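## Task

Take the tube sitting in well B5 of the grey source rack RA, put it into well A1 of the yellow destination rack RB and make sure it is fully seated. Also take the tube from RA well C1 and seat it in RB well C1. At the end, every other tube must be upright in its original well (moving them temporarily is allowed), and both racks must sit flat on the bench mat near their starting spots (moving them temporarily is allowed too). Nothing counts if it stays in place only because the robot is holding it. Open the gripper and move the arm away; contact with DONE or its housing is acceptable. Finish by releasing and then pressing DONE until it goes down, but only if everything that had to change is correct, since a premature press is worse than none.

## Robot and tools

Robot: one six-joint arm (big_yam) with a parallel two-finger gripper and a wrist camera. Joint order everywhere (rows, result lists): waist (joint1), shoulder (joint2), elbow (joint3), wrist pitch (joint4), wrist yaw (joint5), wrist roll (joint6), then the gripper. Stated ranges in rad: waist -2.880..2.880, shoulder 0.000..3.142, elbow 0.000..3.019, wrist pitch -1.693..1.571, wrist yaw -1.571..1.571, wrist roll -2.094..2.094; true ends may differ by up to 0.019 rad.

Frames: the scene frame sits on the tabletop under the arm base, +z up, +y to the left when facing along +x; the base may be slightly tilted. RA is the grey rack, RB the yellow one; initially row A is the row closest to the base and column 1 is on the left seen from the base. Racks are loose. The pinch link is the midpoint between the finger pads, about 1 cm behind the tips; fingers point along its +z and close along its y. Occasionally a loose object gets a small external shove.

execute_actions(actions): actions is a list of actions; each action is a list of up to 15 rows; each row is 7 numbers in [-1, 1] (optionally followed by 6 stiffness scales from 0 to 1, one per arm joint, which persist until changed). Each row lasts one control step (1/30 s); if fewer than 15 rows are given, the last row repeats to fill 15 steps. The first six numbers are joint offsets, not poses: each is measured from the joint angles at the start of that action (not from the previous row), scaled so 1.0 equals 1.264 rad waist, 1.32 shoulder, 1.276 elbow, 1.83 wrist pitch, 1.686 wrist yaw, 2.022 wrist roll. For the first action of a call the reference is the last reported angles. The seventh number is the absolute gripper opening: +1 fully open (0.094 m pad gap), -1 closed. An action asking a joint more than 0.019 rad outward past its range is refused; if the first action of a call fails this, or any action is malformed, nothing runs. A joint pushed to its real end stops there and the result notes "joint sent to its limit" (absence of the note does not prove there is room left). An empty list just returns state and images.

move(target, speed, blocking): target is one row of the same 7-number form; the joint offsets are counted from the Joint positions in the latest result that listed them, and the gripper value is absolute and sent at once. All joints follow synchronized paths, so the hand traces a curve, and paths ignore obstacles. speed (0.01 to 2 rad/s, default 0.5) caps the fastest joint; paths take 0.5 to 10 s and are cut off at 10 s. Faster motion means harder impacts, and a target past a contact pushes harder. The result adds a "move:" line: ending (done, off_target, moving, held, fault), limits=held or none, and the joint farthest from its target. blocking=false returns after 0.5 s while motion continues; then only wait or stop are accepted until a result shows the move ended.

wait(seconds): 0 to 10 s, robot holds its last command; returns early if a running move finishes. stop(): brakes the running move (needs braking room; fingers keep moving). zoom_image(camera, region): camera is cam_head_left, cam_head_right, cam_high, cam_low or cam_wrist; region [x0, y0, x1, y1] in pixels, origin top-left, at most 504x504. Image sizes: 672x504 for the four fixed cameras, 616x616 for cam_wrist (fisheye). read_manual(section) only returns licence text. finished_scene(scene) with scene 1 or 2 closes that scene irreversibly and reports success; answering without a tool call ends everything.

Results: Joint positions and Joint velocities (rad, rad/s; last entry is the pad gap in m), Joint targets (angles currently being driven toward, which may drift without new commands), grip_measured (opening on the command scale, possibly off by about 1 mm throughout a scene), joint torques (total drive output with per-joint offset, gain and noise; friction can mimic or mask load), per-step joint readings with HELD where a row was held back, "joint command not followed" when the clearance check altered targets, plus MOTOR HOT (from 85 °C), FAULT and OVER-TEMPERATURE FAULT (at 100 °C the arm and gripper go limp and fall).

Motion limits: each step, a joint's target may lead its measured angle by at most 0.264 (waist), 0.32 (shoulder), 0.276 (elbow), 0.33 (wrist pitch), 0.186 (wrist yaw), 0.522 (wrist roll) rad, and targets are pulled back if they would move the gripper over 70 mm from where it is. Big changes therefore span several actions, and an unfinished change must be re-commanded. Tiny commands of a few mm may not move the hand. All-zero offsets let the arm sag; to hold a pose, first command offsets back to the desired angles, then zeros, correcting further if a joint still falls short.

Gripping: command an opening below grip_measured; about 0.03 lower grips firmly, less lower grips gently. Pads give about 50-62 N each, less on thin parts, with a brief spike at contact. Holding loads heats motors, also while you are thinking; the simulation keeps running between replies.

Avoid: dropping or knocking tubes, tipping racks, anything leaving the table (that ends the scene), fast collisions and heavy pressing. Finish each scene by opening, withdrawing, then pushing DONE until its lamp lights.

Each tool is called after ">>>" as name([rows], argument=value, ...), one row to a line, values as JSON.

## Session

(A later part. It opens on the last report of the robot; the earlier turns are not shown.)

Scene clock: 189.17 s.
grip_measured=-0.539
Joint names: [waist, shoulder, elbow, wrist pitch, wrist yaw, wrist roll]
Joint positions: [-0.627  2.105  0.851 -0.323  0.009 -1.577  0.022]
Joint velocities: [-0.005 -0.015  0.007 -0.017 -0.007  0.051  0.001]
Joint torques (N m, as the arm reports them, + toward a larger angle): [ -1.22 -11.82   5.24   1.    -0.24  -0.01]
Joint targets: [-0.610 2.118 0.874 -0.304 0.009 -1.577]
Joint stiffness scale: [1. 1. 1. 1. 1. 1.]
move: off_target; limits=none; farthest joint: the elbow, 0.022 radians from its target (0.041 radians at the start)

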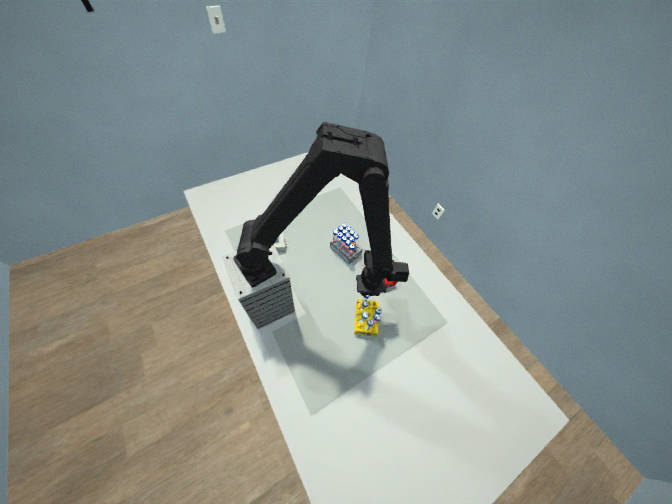

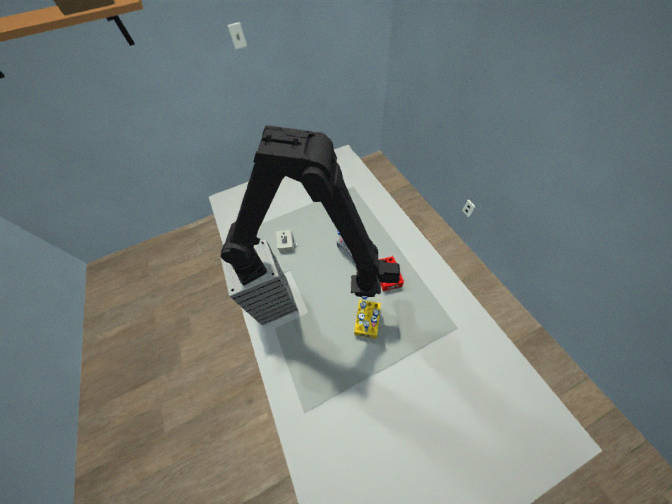

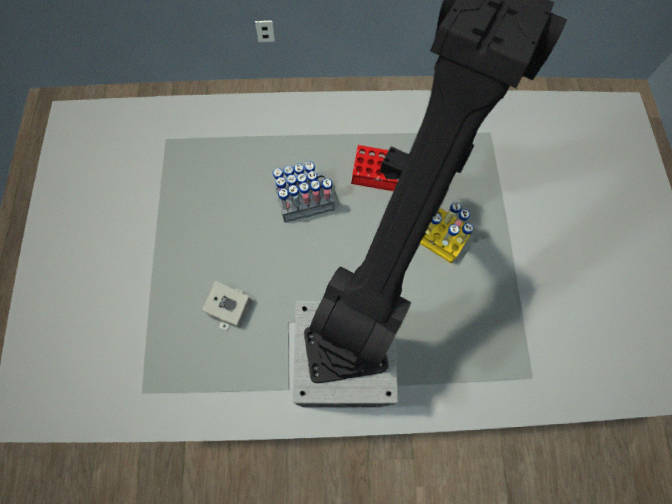

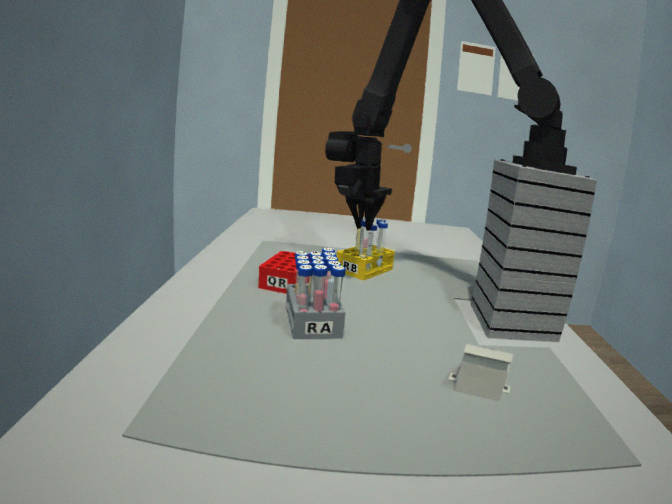

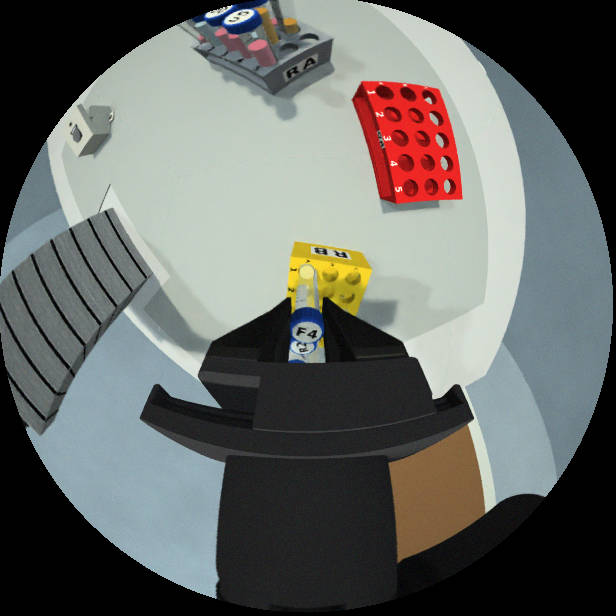

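>>> move(target=[0.012,0.029,0.022,0.02,0,0,-0.6], speed=0.05)

>>> move(target=[0,0,0.015,0,0,0,-0.42])

>>> move(target=[0,-0.08,0.015,-0.06,0,0,-0.42], speed=0.2)

>>> move(target=[0.67,0.03,0.16,-0.085,0,0,-0.42], speed=0.6)

Scene clock: 198.67 s.
grip_measured=-0.539
Joint names: [waist, shoulder, elbow, wrist pitch, wrist yaw, wrist roll]
Joint positions: [-0.627  2.131  0.858 -0.306  0.009 -1.577  0.022]
Joint velocities: [-0.015 -0.005 -0.002  0.007 -0.037 -0.081 -0.   ]
Joint torques (N m, as the arm reports them, + toward a larger angle): [ -1.22 -12.48   5.11   1.19  -0.24   0.03]
Joint targets: [-0.612 2.144 0.879 -0.287 0.009 -1.577]
Joint stiffness scale: [1. 1. 1. 1. 1. 1.]
move: off_target; limits=none; farthest joint: the elbow, 0.021 radians from its target (0.028 radians at the start)

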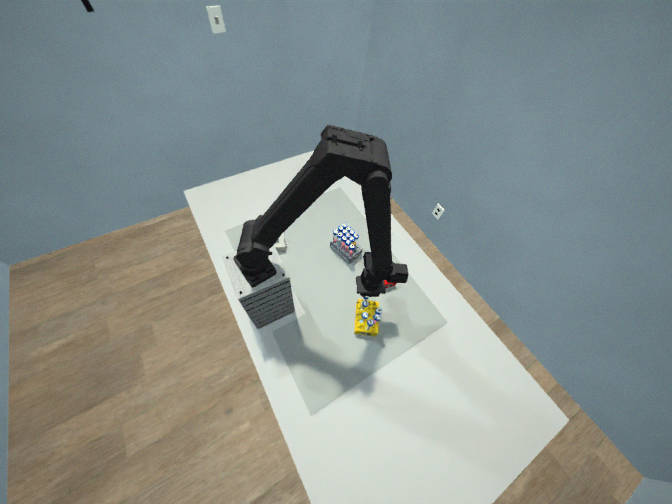

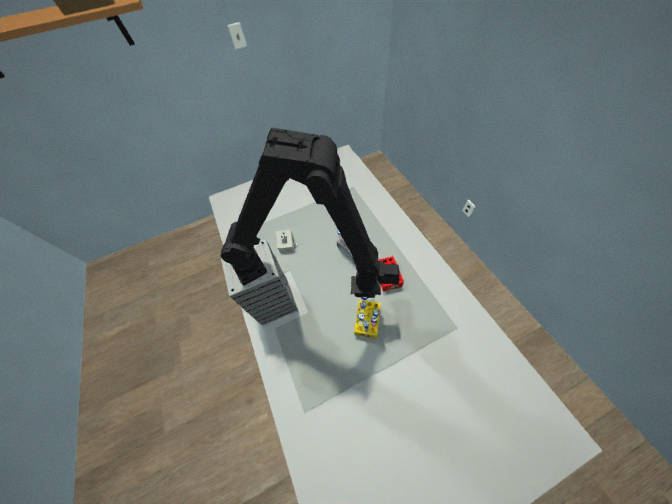

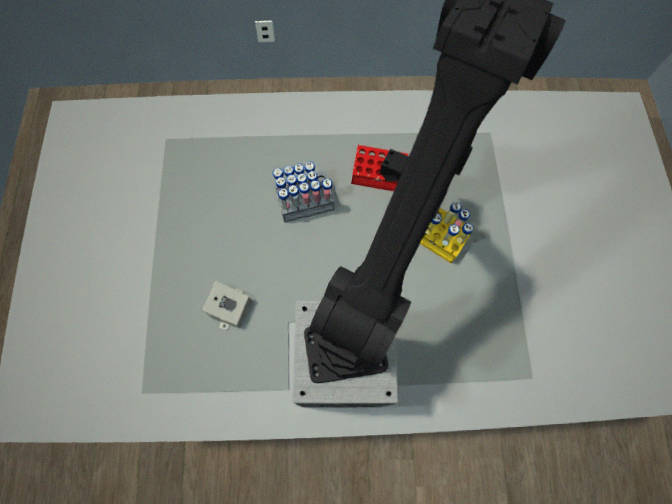

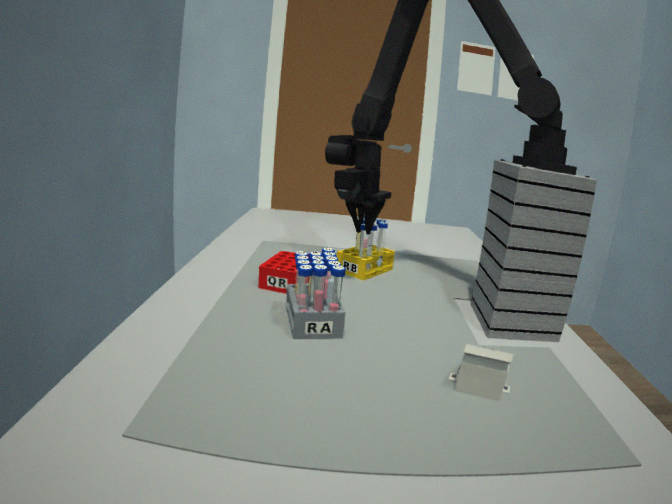

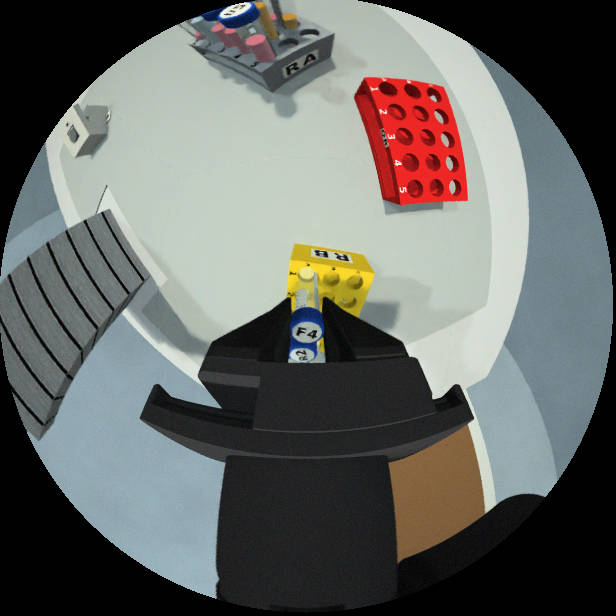

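Scene clock: 199.37 s.
grip_measured=-0.422
Joint names: [waist, shoulder, elbow, wrist pitch, wrist yaw, wrist roll]
Joint positions: [-0.627  2.131  0.858 -0.306  0.009 -1.577  0.027]
Joint velocities: [-0.005 -0.015  0.017 -0.012 -0.022 -0.081 -0.001]
Joint torques (N m, as the arm reports them, + toward a larger angle): [ -2.66 -13.77   4.63   0.2   -0.23  -0.04]
Joint targets: [-0.627 2.131 0.877 -0.306 0.009 -1.577]
Joint stiffness scale: [1. 1. 1. 1. 1. 1.]
move: done; limits=none; farthest joint: the elbow, 0.019 radians from its target (0.019 radians at the start)

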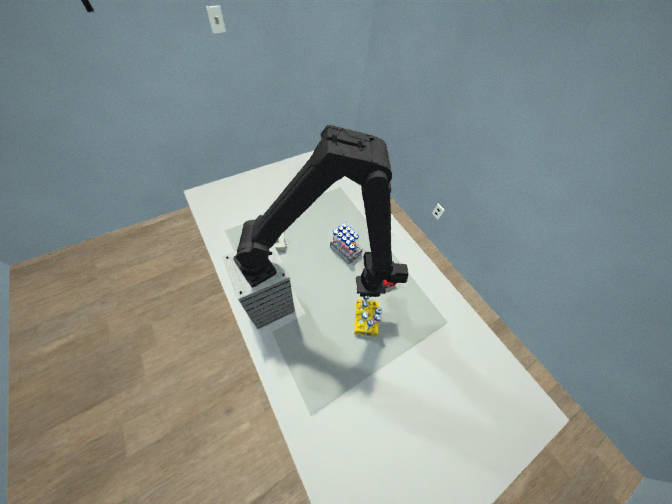

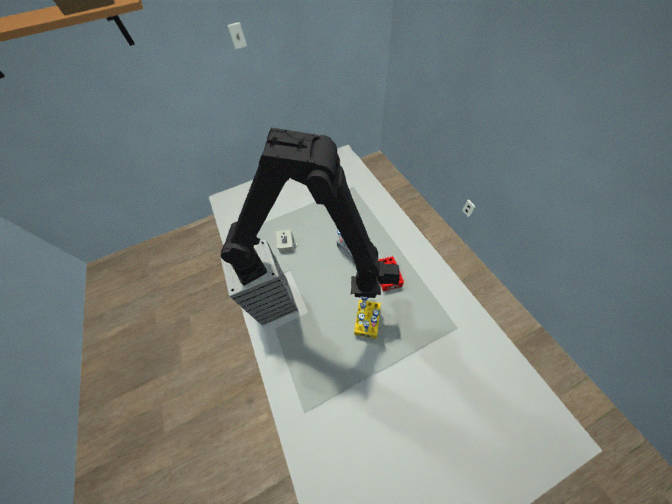

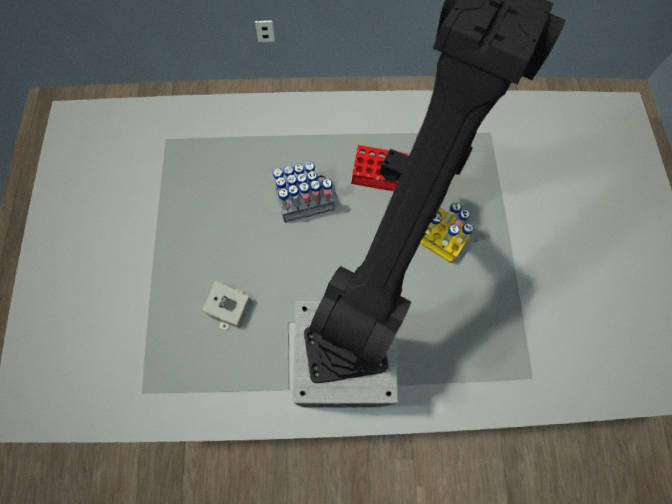

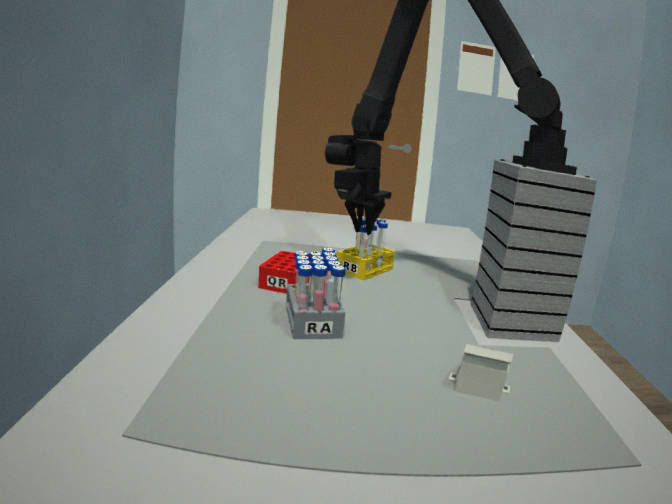

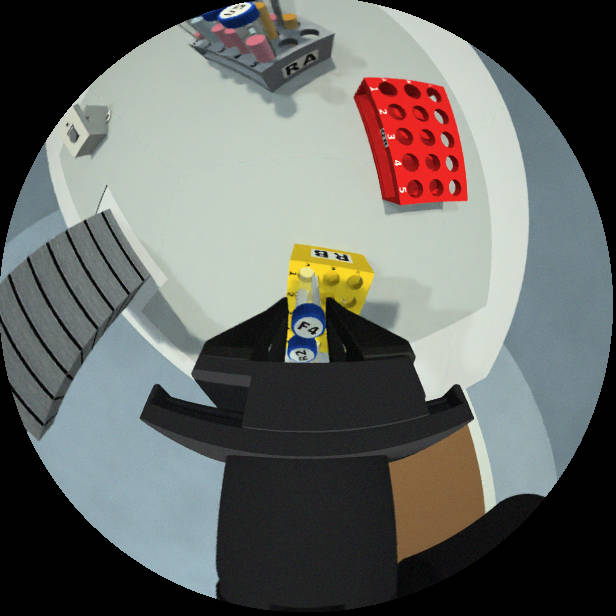

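Scene clock: 200.33 s.
grip_measured=-0.421
Joint names: [waist, shoulder, elbow, wrist pitch, wrist yaw, wrist roll]
Joint positions: [-0.627  2.034  0.858 -0.4    0.009 -1.577  0.027]
Joint velocities: [-0.005 -0.015 -0.012  0.012 -0.051 -0.022 -0.   ]
Joint torques (N m, as the arm reports them, + toward a larger angle): [ -2.45 -14.19   5.87  -0.24  -0.26  -0.01]
Joint targets: [-0.627 2.025 0.877 -0.416 0.009 -1.577]
Joint stiffness scale: [1. 1. 1. 1. 1. 1.]
move: done; limits=none; farthest joint: the elbow, 0.019 radians from its target (0.019 radians at the start)

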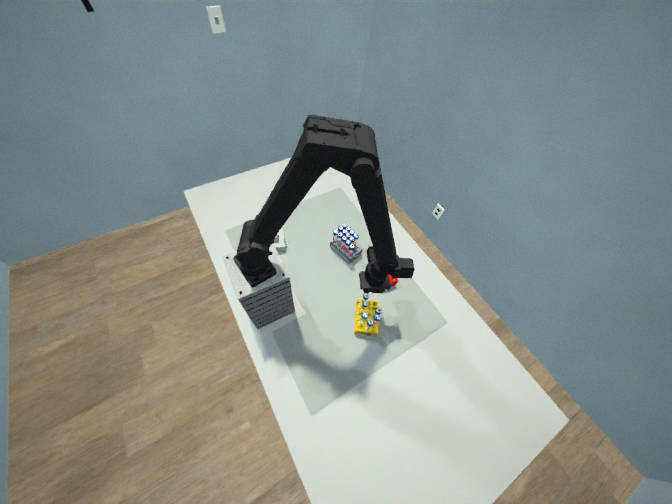

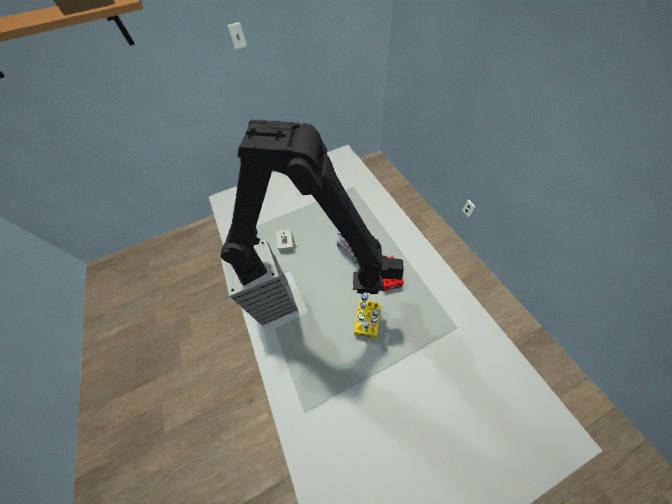

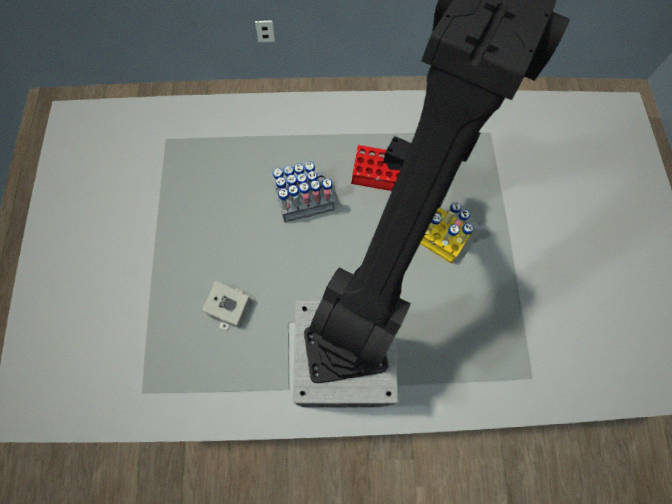

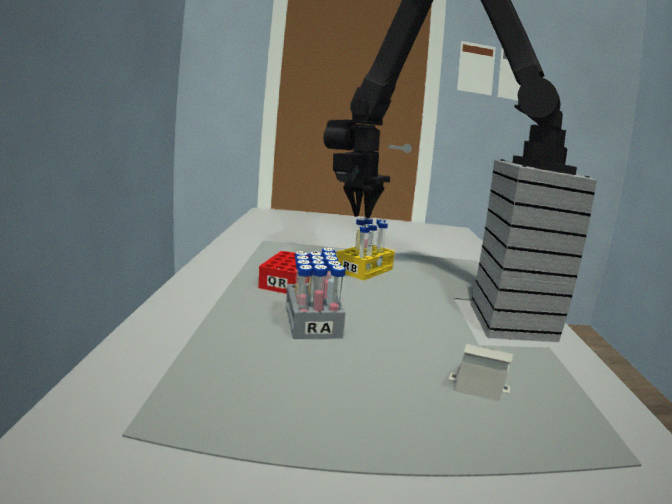

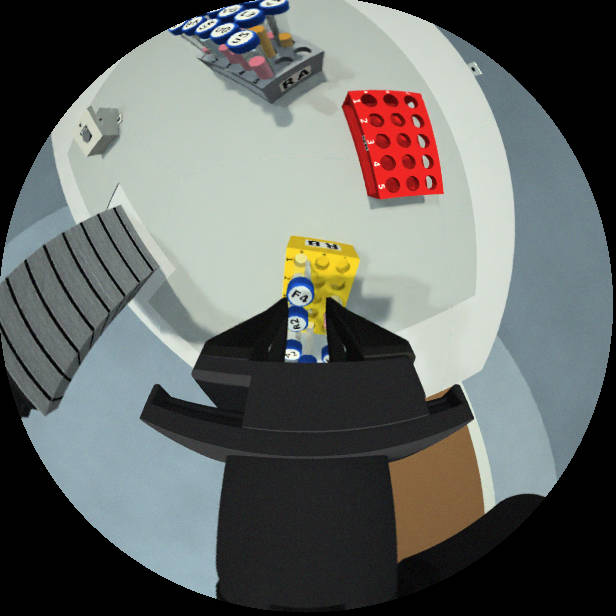

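Scene clock: 202.20 s.
grip_measured=-0.421
Joint names: [waist, shoulder, elbow, wrist pitch, wrist yaw, wrist roll]
Joint positions: [ 0.229  2.057  1.037 -0.539  0.009 -1.577  0.027]
Joint velocities: [-0.005 -0.005 -0.002 -0.002 -0.037  0.022  0.001]
Joint torques (N m, as the arm reports them, + toward a larger angle): [ -3.33 -13.64   7.53  -0.2   -0.22   0.01]
Joint targets: [0.220 2.074 1.062 -0.556 0.009 -1.577]
Joint stiffness scale: [1. 1. 1. 1. 1. 1.]
move: off_target; limits=none; farthest joint: the elbow, 0.025 radians from its target (0.204 radians at the start)

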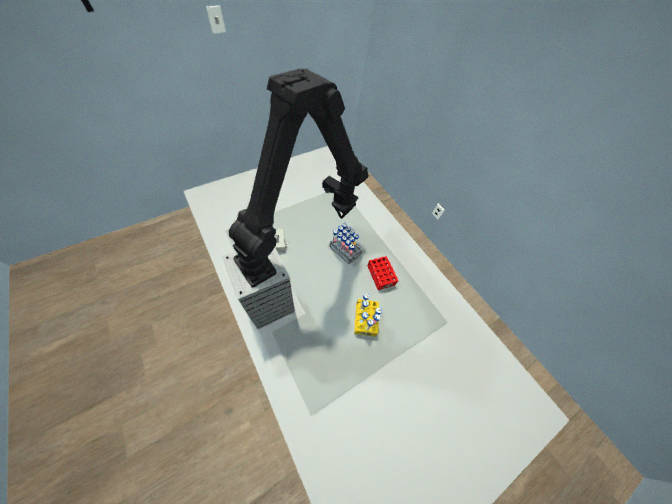

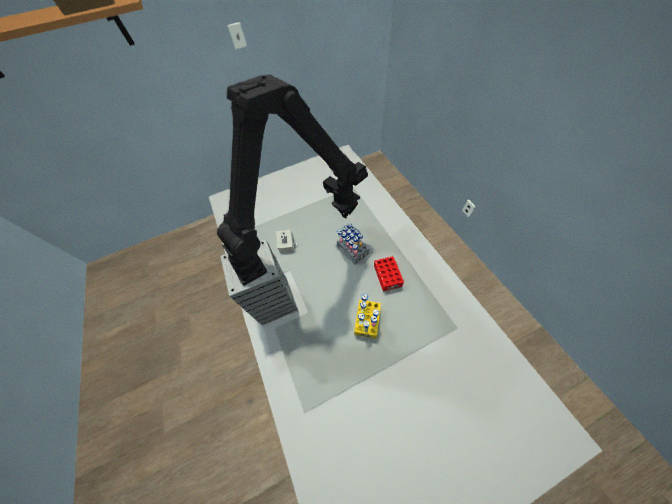

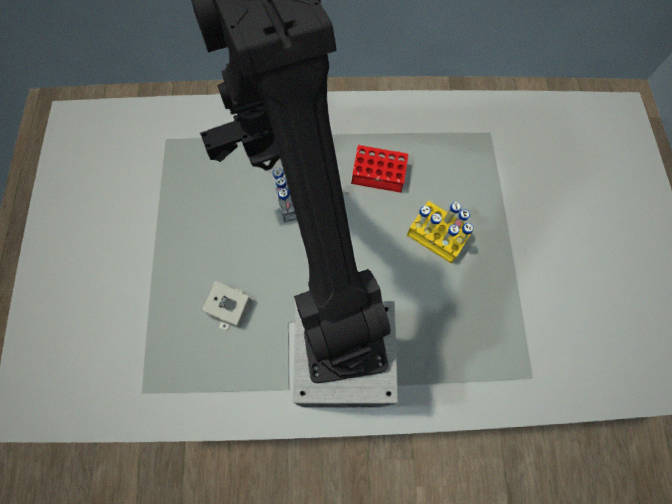

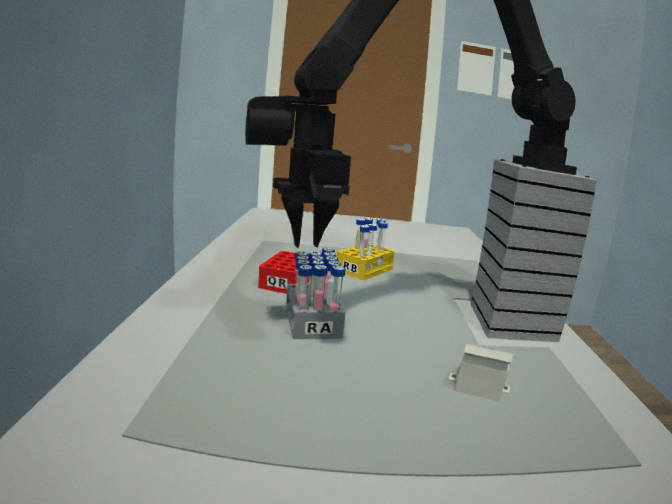

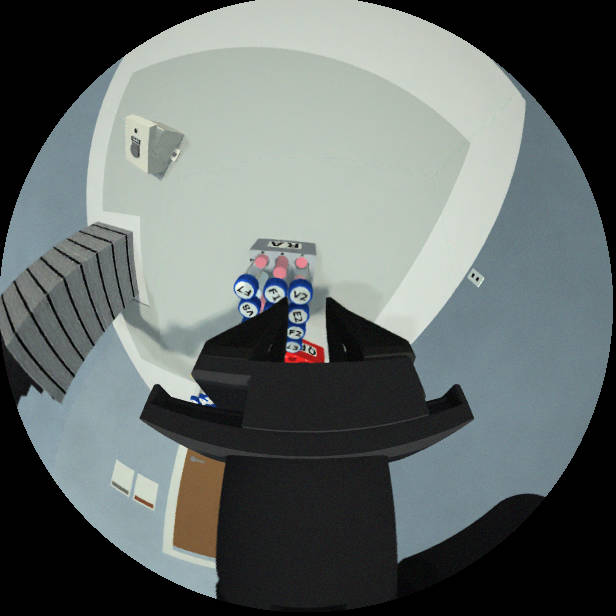

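>>> move(target=[0,0.122,0.035,0.071,0,0,-0.42], speed=0.15)

>>> move(target=[-0.04,0,0.015,0,0,0,-0.42], speed=0.05)

Scene clock: 210.80 s.
grip_measured=-0.421
Joint names: [waist, shoulder, elbow, wrist pitch, wrist yaw, wrist roll]
Joint positions: [ 0.229  2.207  1.058 -0.427  0.009 -1.577  0.027]
Joint velocities: [-0.015 -0.024 -0.012 -0.017 -0.022  0.066 -0.001]
Joint torques (N m, as the arm reports them, + toward a larger angle): [ -1.97 -14.3    6.07   1.03  -0.2   -0.04]
Joint targets: [0.229 2.218 1.082 -0.409 0.009 -1.577]
Joint stiffness scale: [1. 1. 1. 1. 1. 1.]
move: off_target; limits=none; farthest joint: the elbow, 0.024 radians from its target (0.045 radians at the start)

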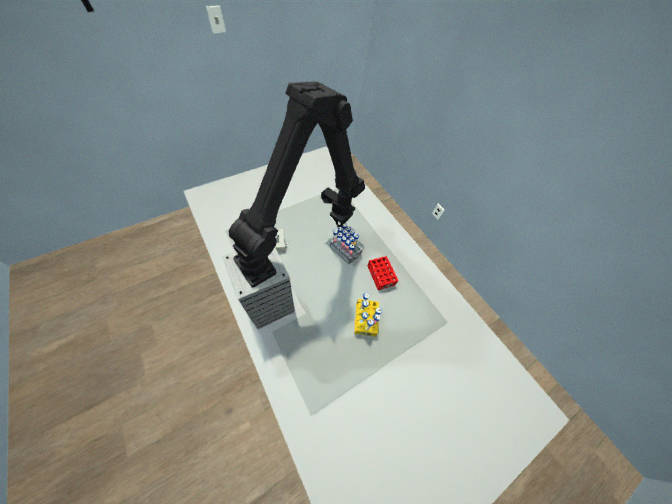

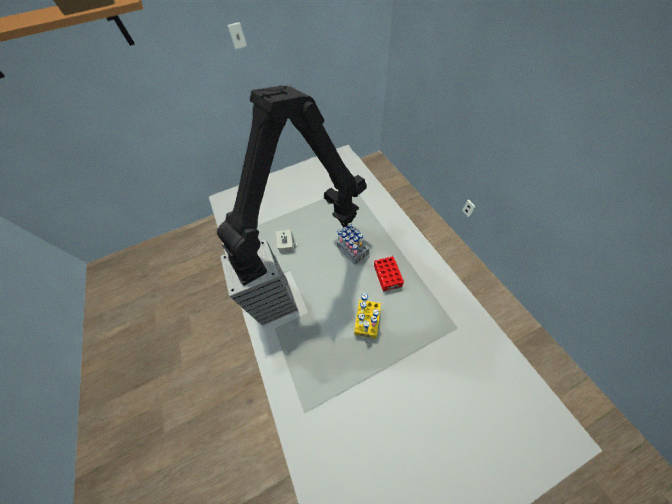

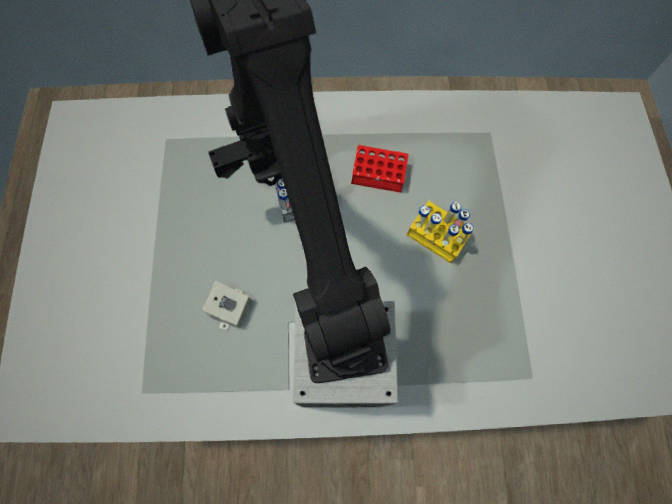

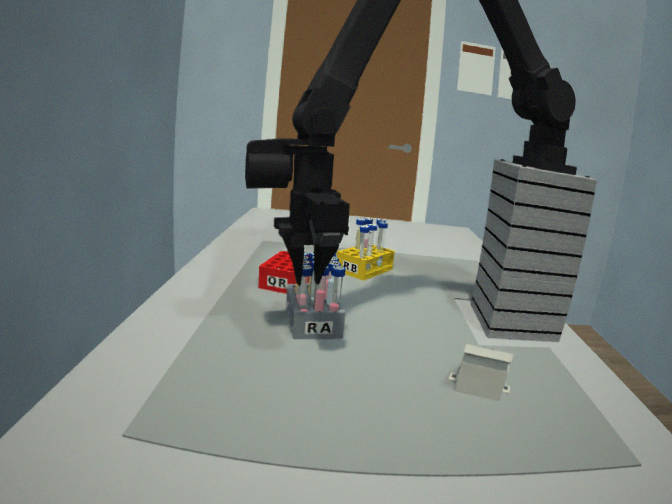

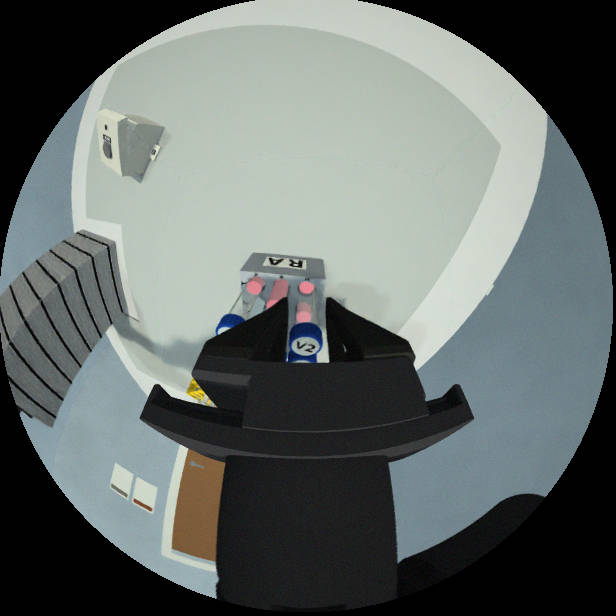

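Scene clock: 212.13 s.
grip_measured=-0.421
Joint names: [waist, shoulder, elbow, wrist pitch, wrist yaw, wrist roll]
Joint positions: [ 0.194  2.207  1.058 -0.427  0.009 -1.577  0.027]
Joint velocities: [-0.015  0.005  0.017 -0.002  0.007  0.037 -0.001]
Joint torques (N m, as the arm reports them, + toward a larger angle): [ -3.94 -15.45   5.91   0.32  -0.24   0.  ]
Joint targets: [0.179 2.207 1.077 -0.427 0.009 -1.577]
Joint stiffness scale: [1. 1. 1. 1. 1. 1.]
move: done; limits=none; farthest joint: the elbow, 0.019 radians from its target (0.019 radians at the start)

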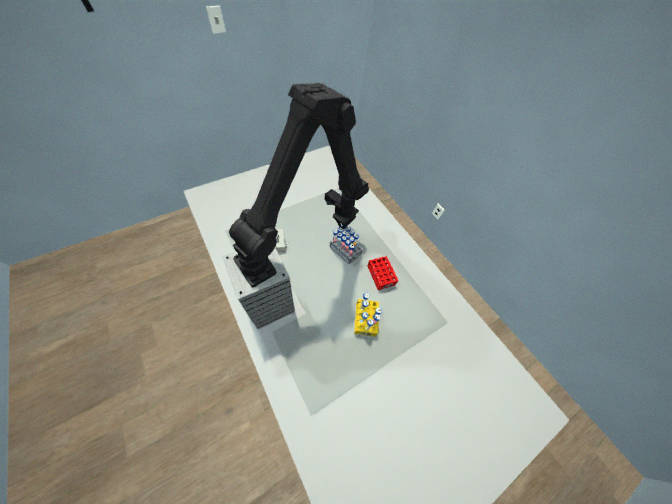

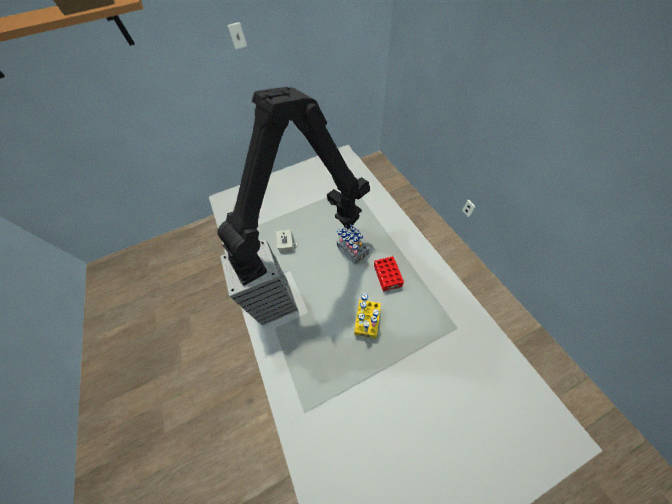

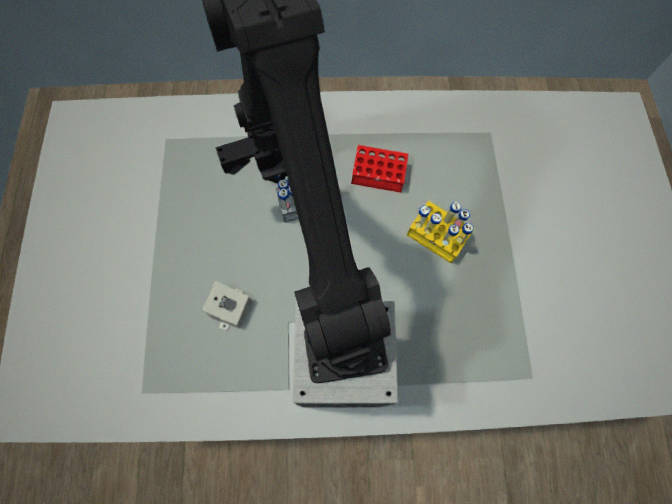

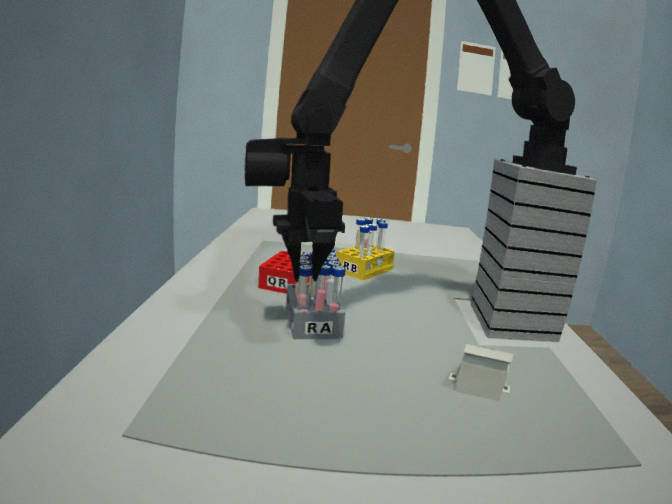

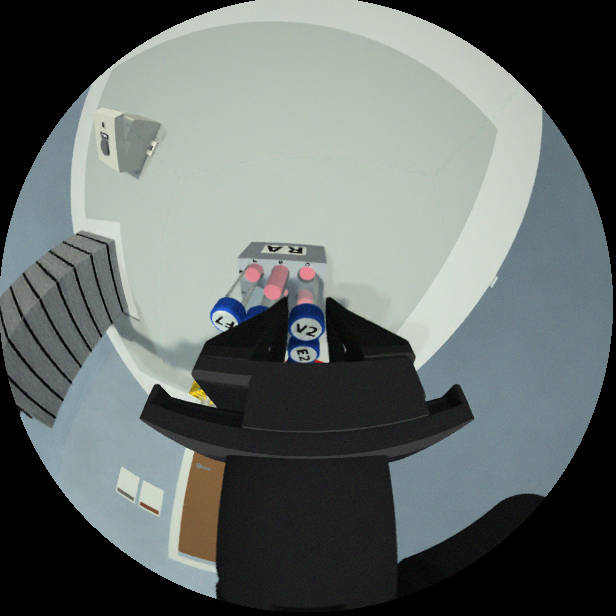

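>>> move(target=[0,0,0.012,0,0,0,-0.6])

>>> move(target=[0,-0.242,0,-0.155,0,0,-0.6], speed=0.2)

Scene clock: 227.70 s.
grip_measured=-0.554
Joint names: [waist, shoulder, elbow, wrist pitch, wrist yaw, wrist roll]
Joint positions: [ 0.194  2.207  1.058 -0.427  0.009 -1.577  0.021]
Joint velocities: [ 0.015 -0.024  0.002 -0.007 -0.007 -0.022 -0.001]
Joint torques (N m, as the arm reports them, + toward a larger angle): [ -2.35 -15.55   5.58   0.35  -0.2    0.01]
Joint targets: [0.194 2.207 1.073 -0.427 0.009 -1.577]
Joint stiffness scale: [1. 1. 1. 1. 1. 1.]
move: done; limits=none; farthest joint: the elbow, 0.015 radians from its target (0.015 radians at the start)

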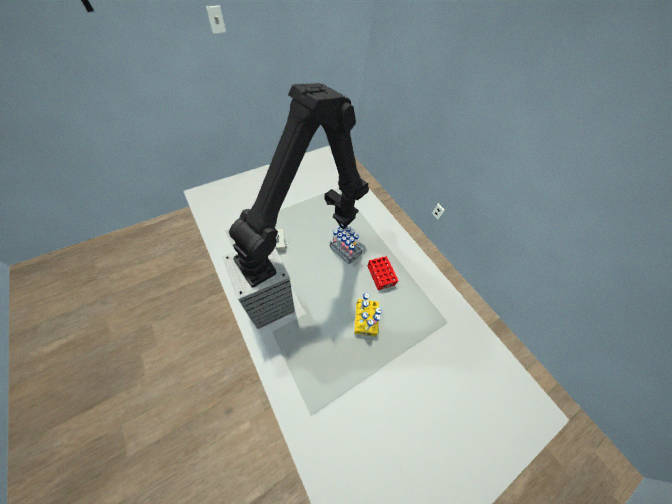

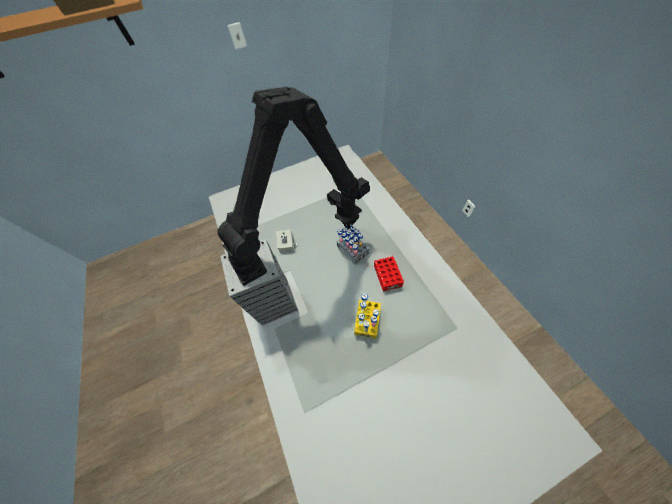

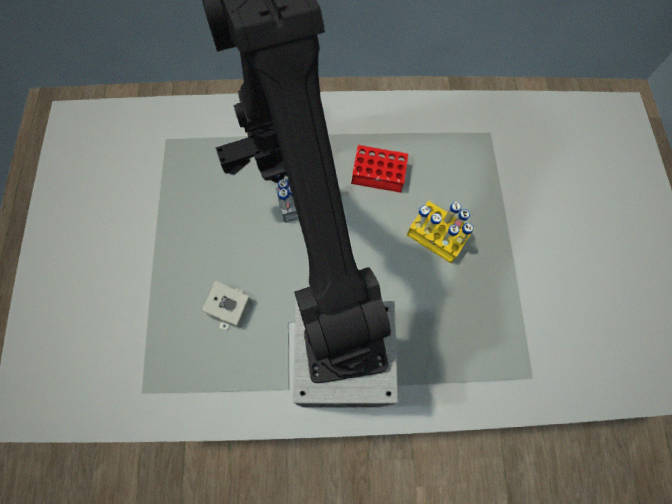

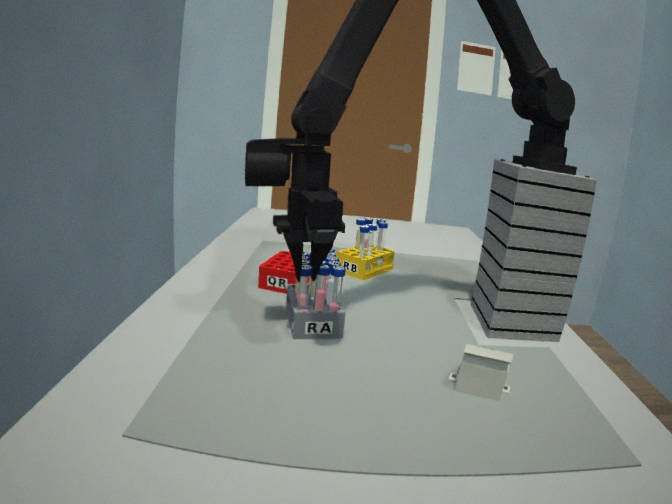

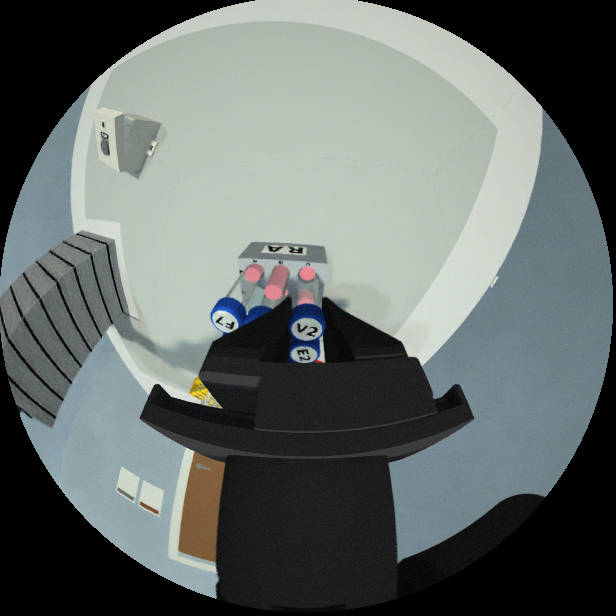

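Scene clock: 229.70 s.
grip_measured=-0.554
Joint names: [waist, shoulder, elbow, wrist pitch, wrist yaw, wrist roll]
Joint positions: [ 0.194  1.896  1.055 -0.695  0.009 -1.577  0.021]
Joint velocities: [-0.015 -0.024 -0.002  0.002  0.007  0.007 -0.   ]
Joint torques (N m, as the arm reports them, + toward a larger angle): [ -2.19 -15.67   7.    -0.2   -0.22  -0.01]
Joint targets: [0.194 1.888 1.058 -0.711 0.009 -1.577]
Joint stiffness scale: [1. 1. 1. 1. 1. 1.]
move: done; limits=none; farthest joint: the wrist pitch, 0.016 radians from its target (0.283 radians at the start)

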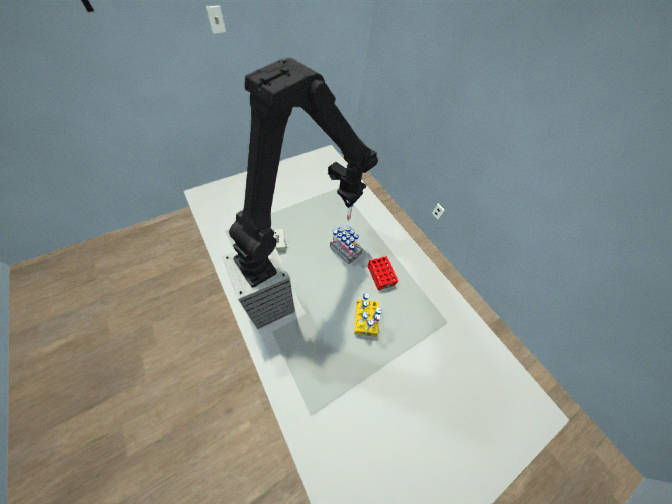

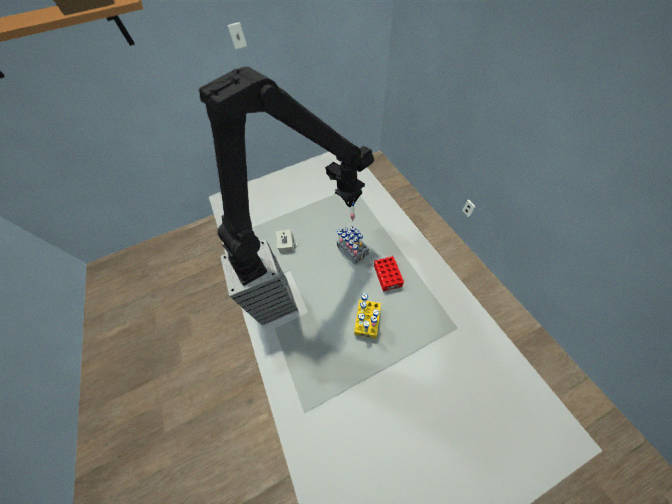

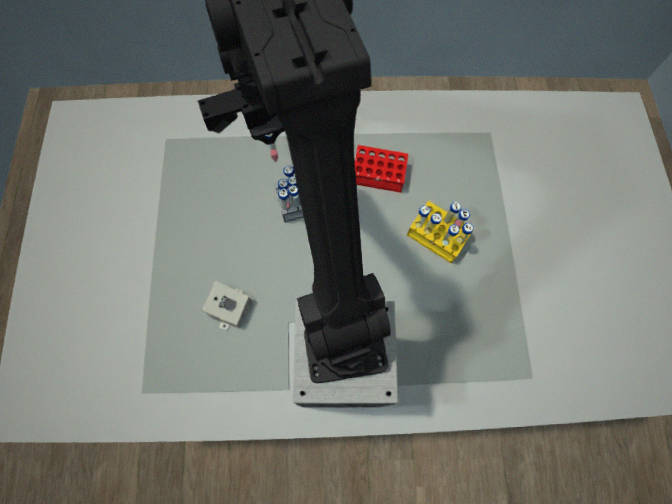

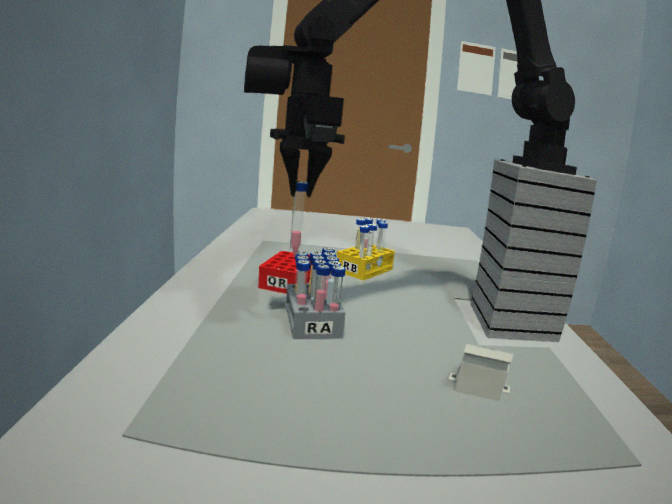

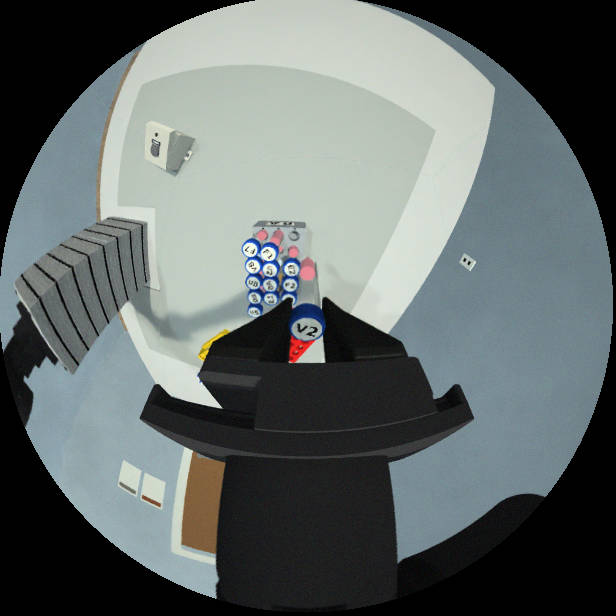

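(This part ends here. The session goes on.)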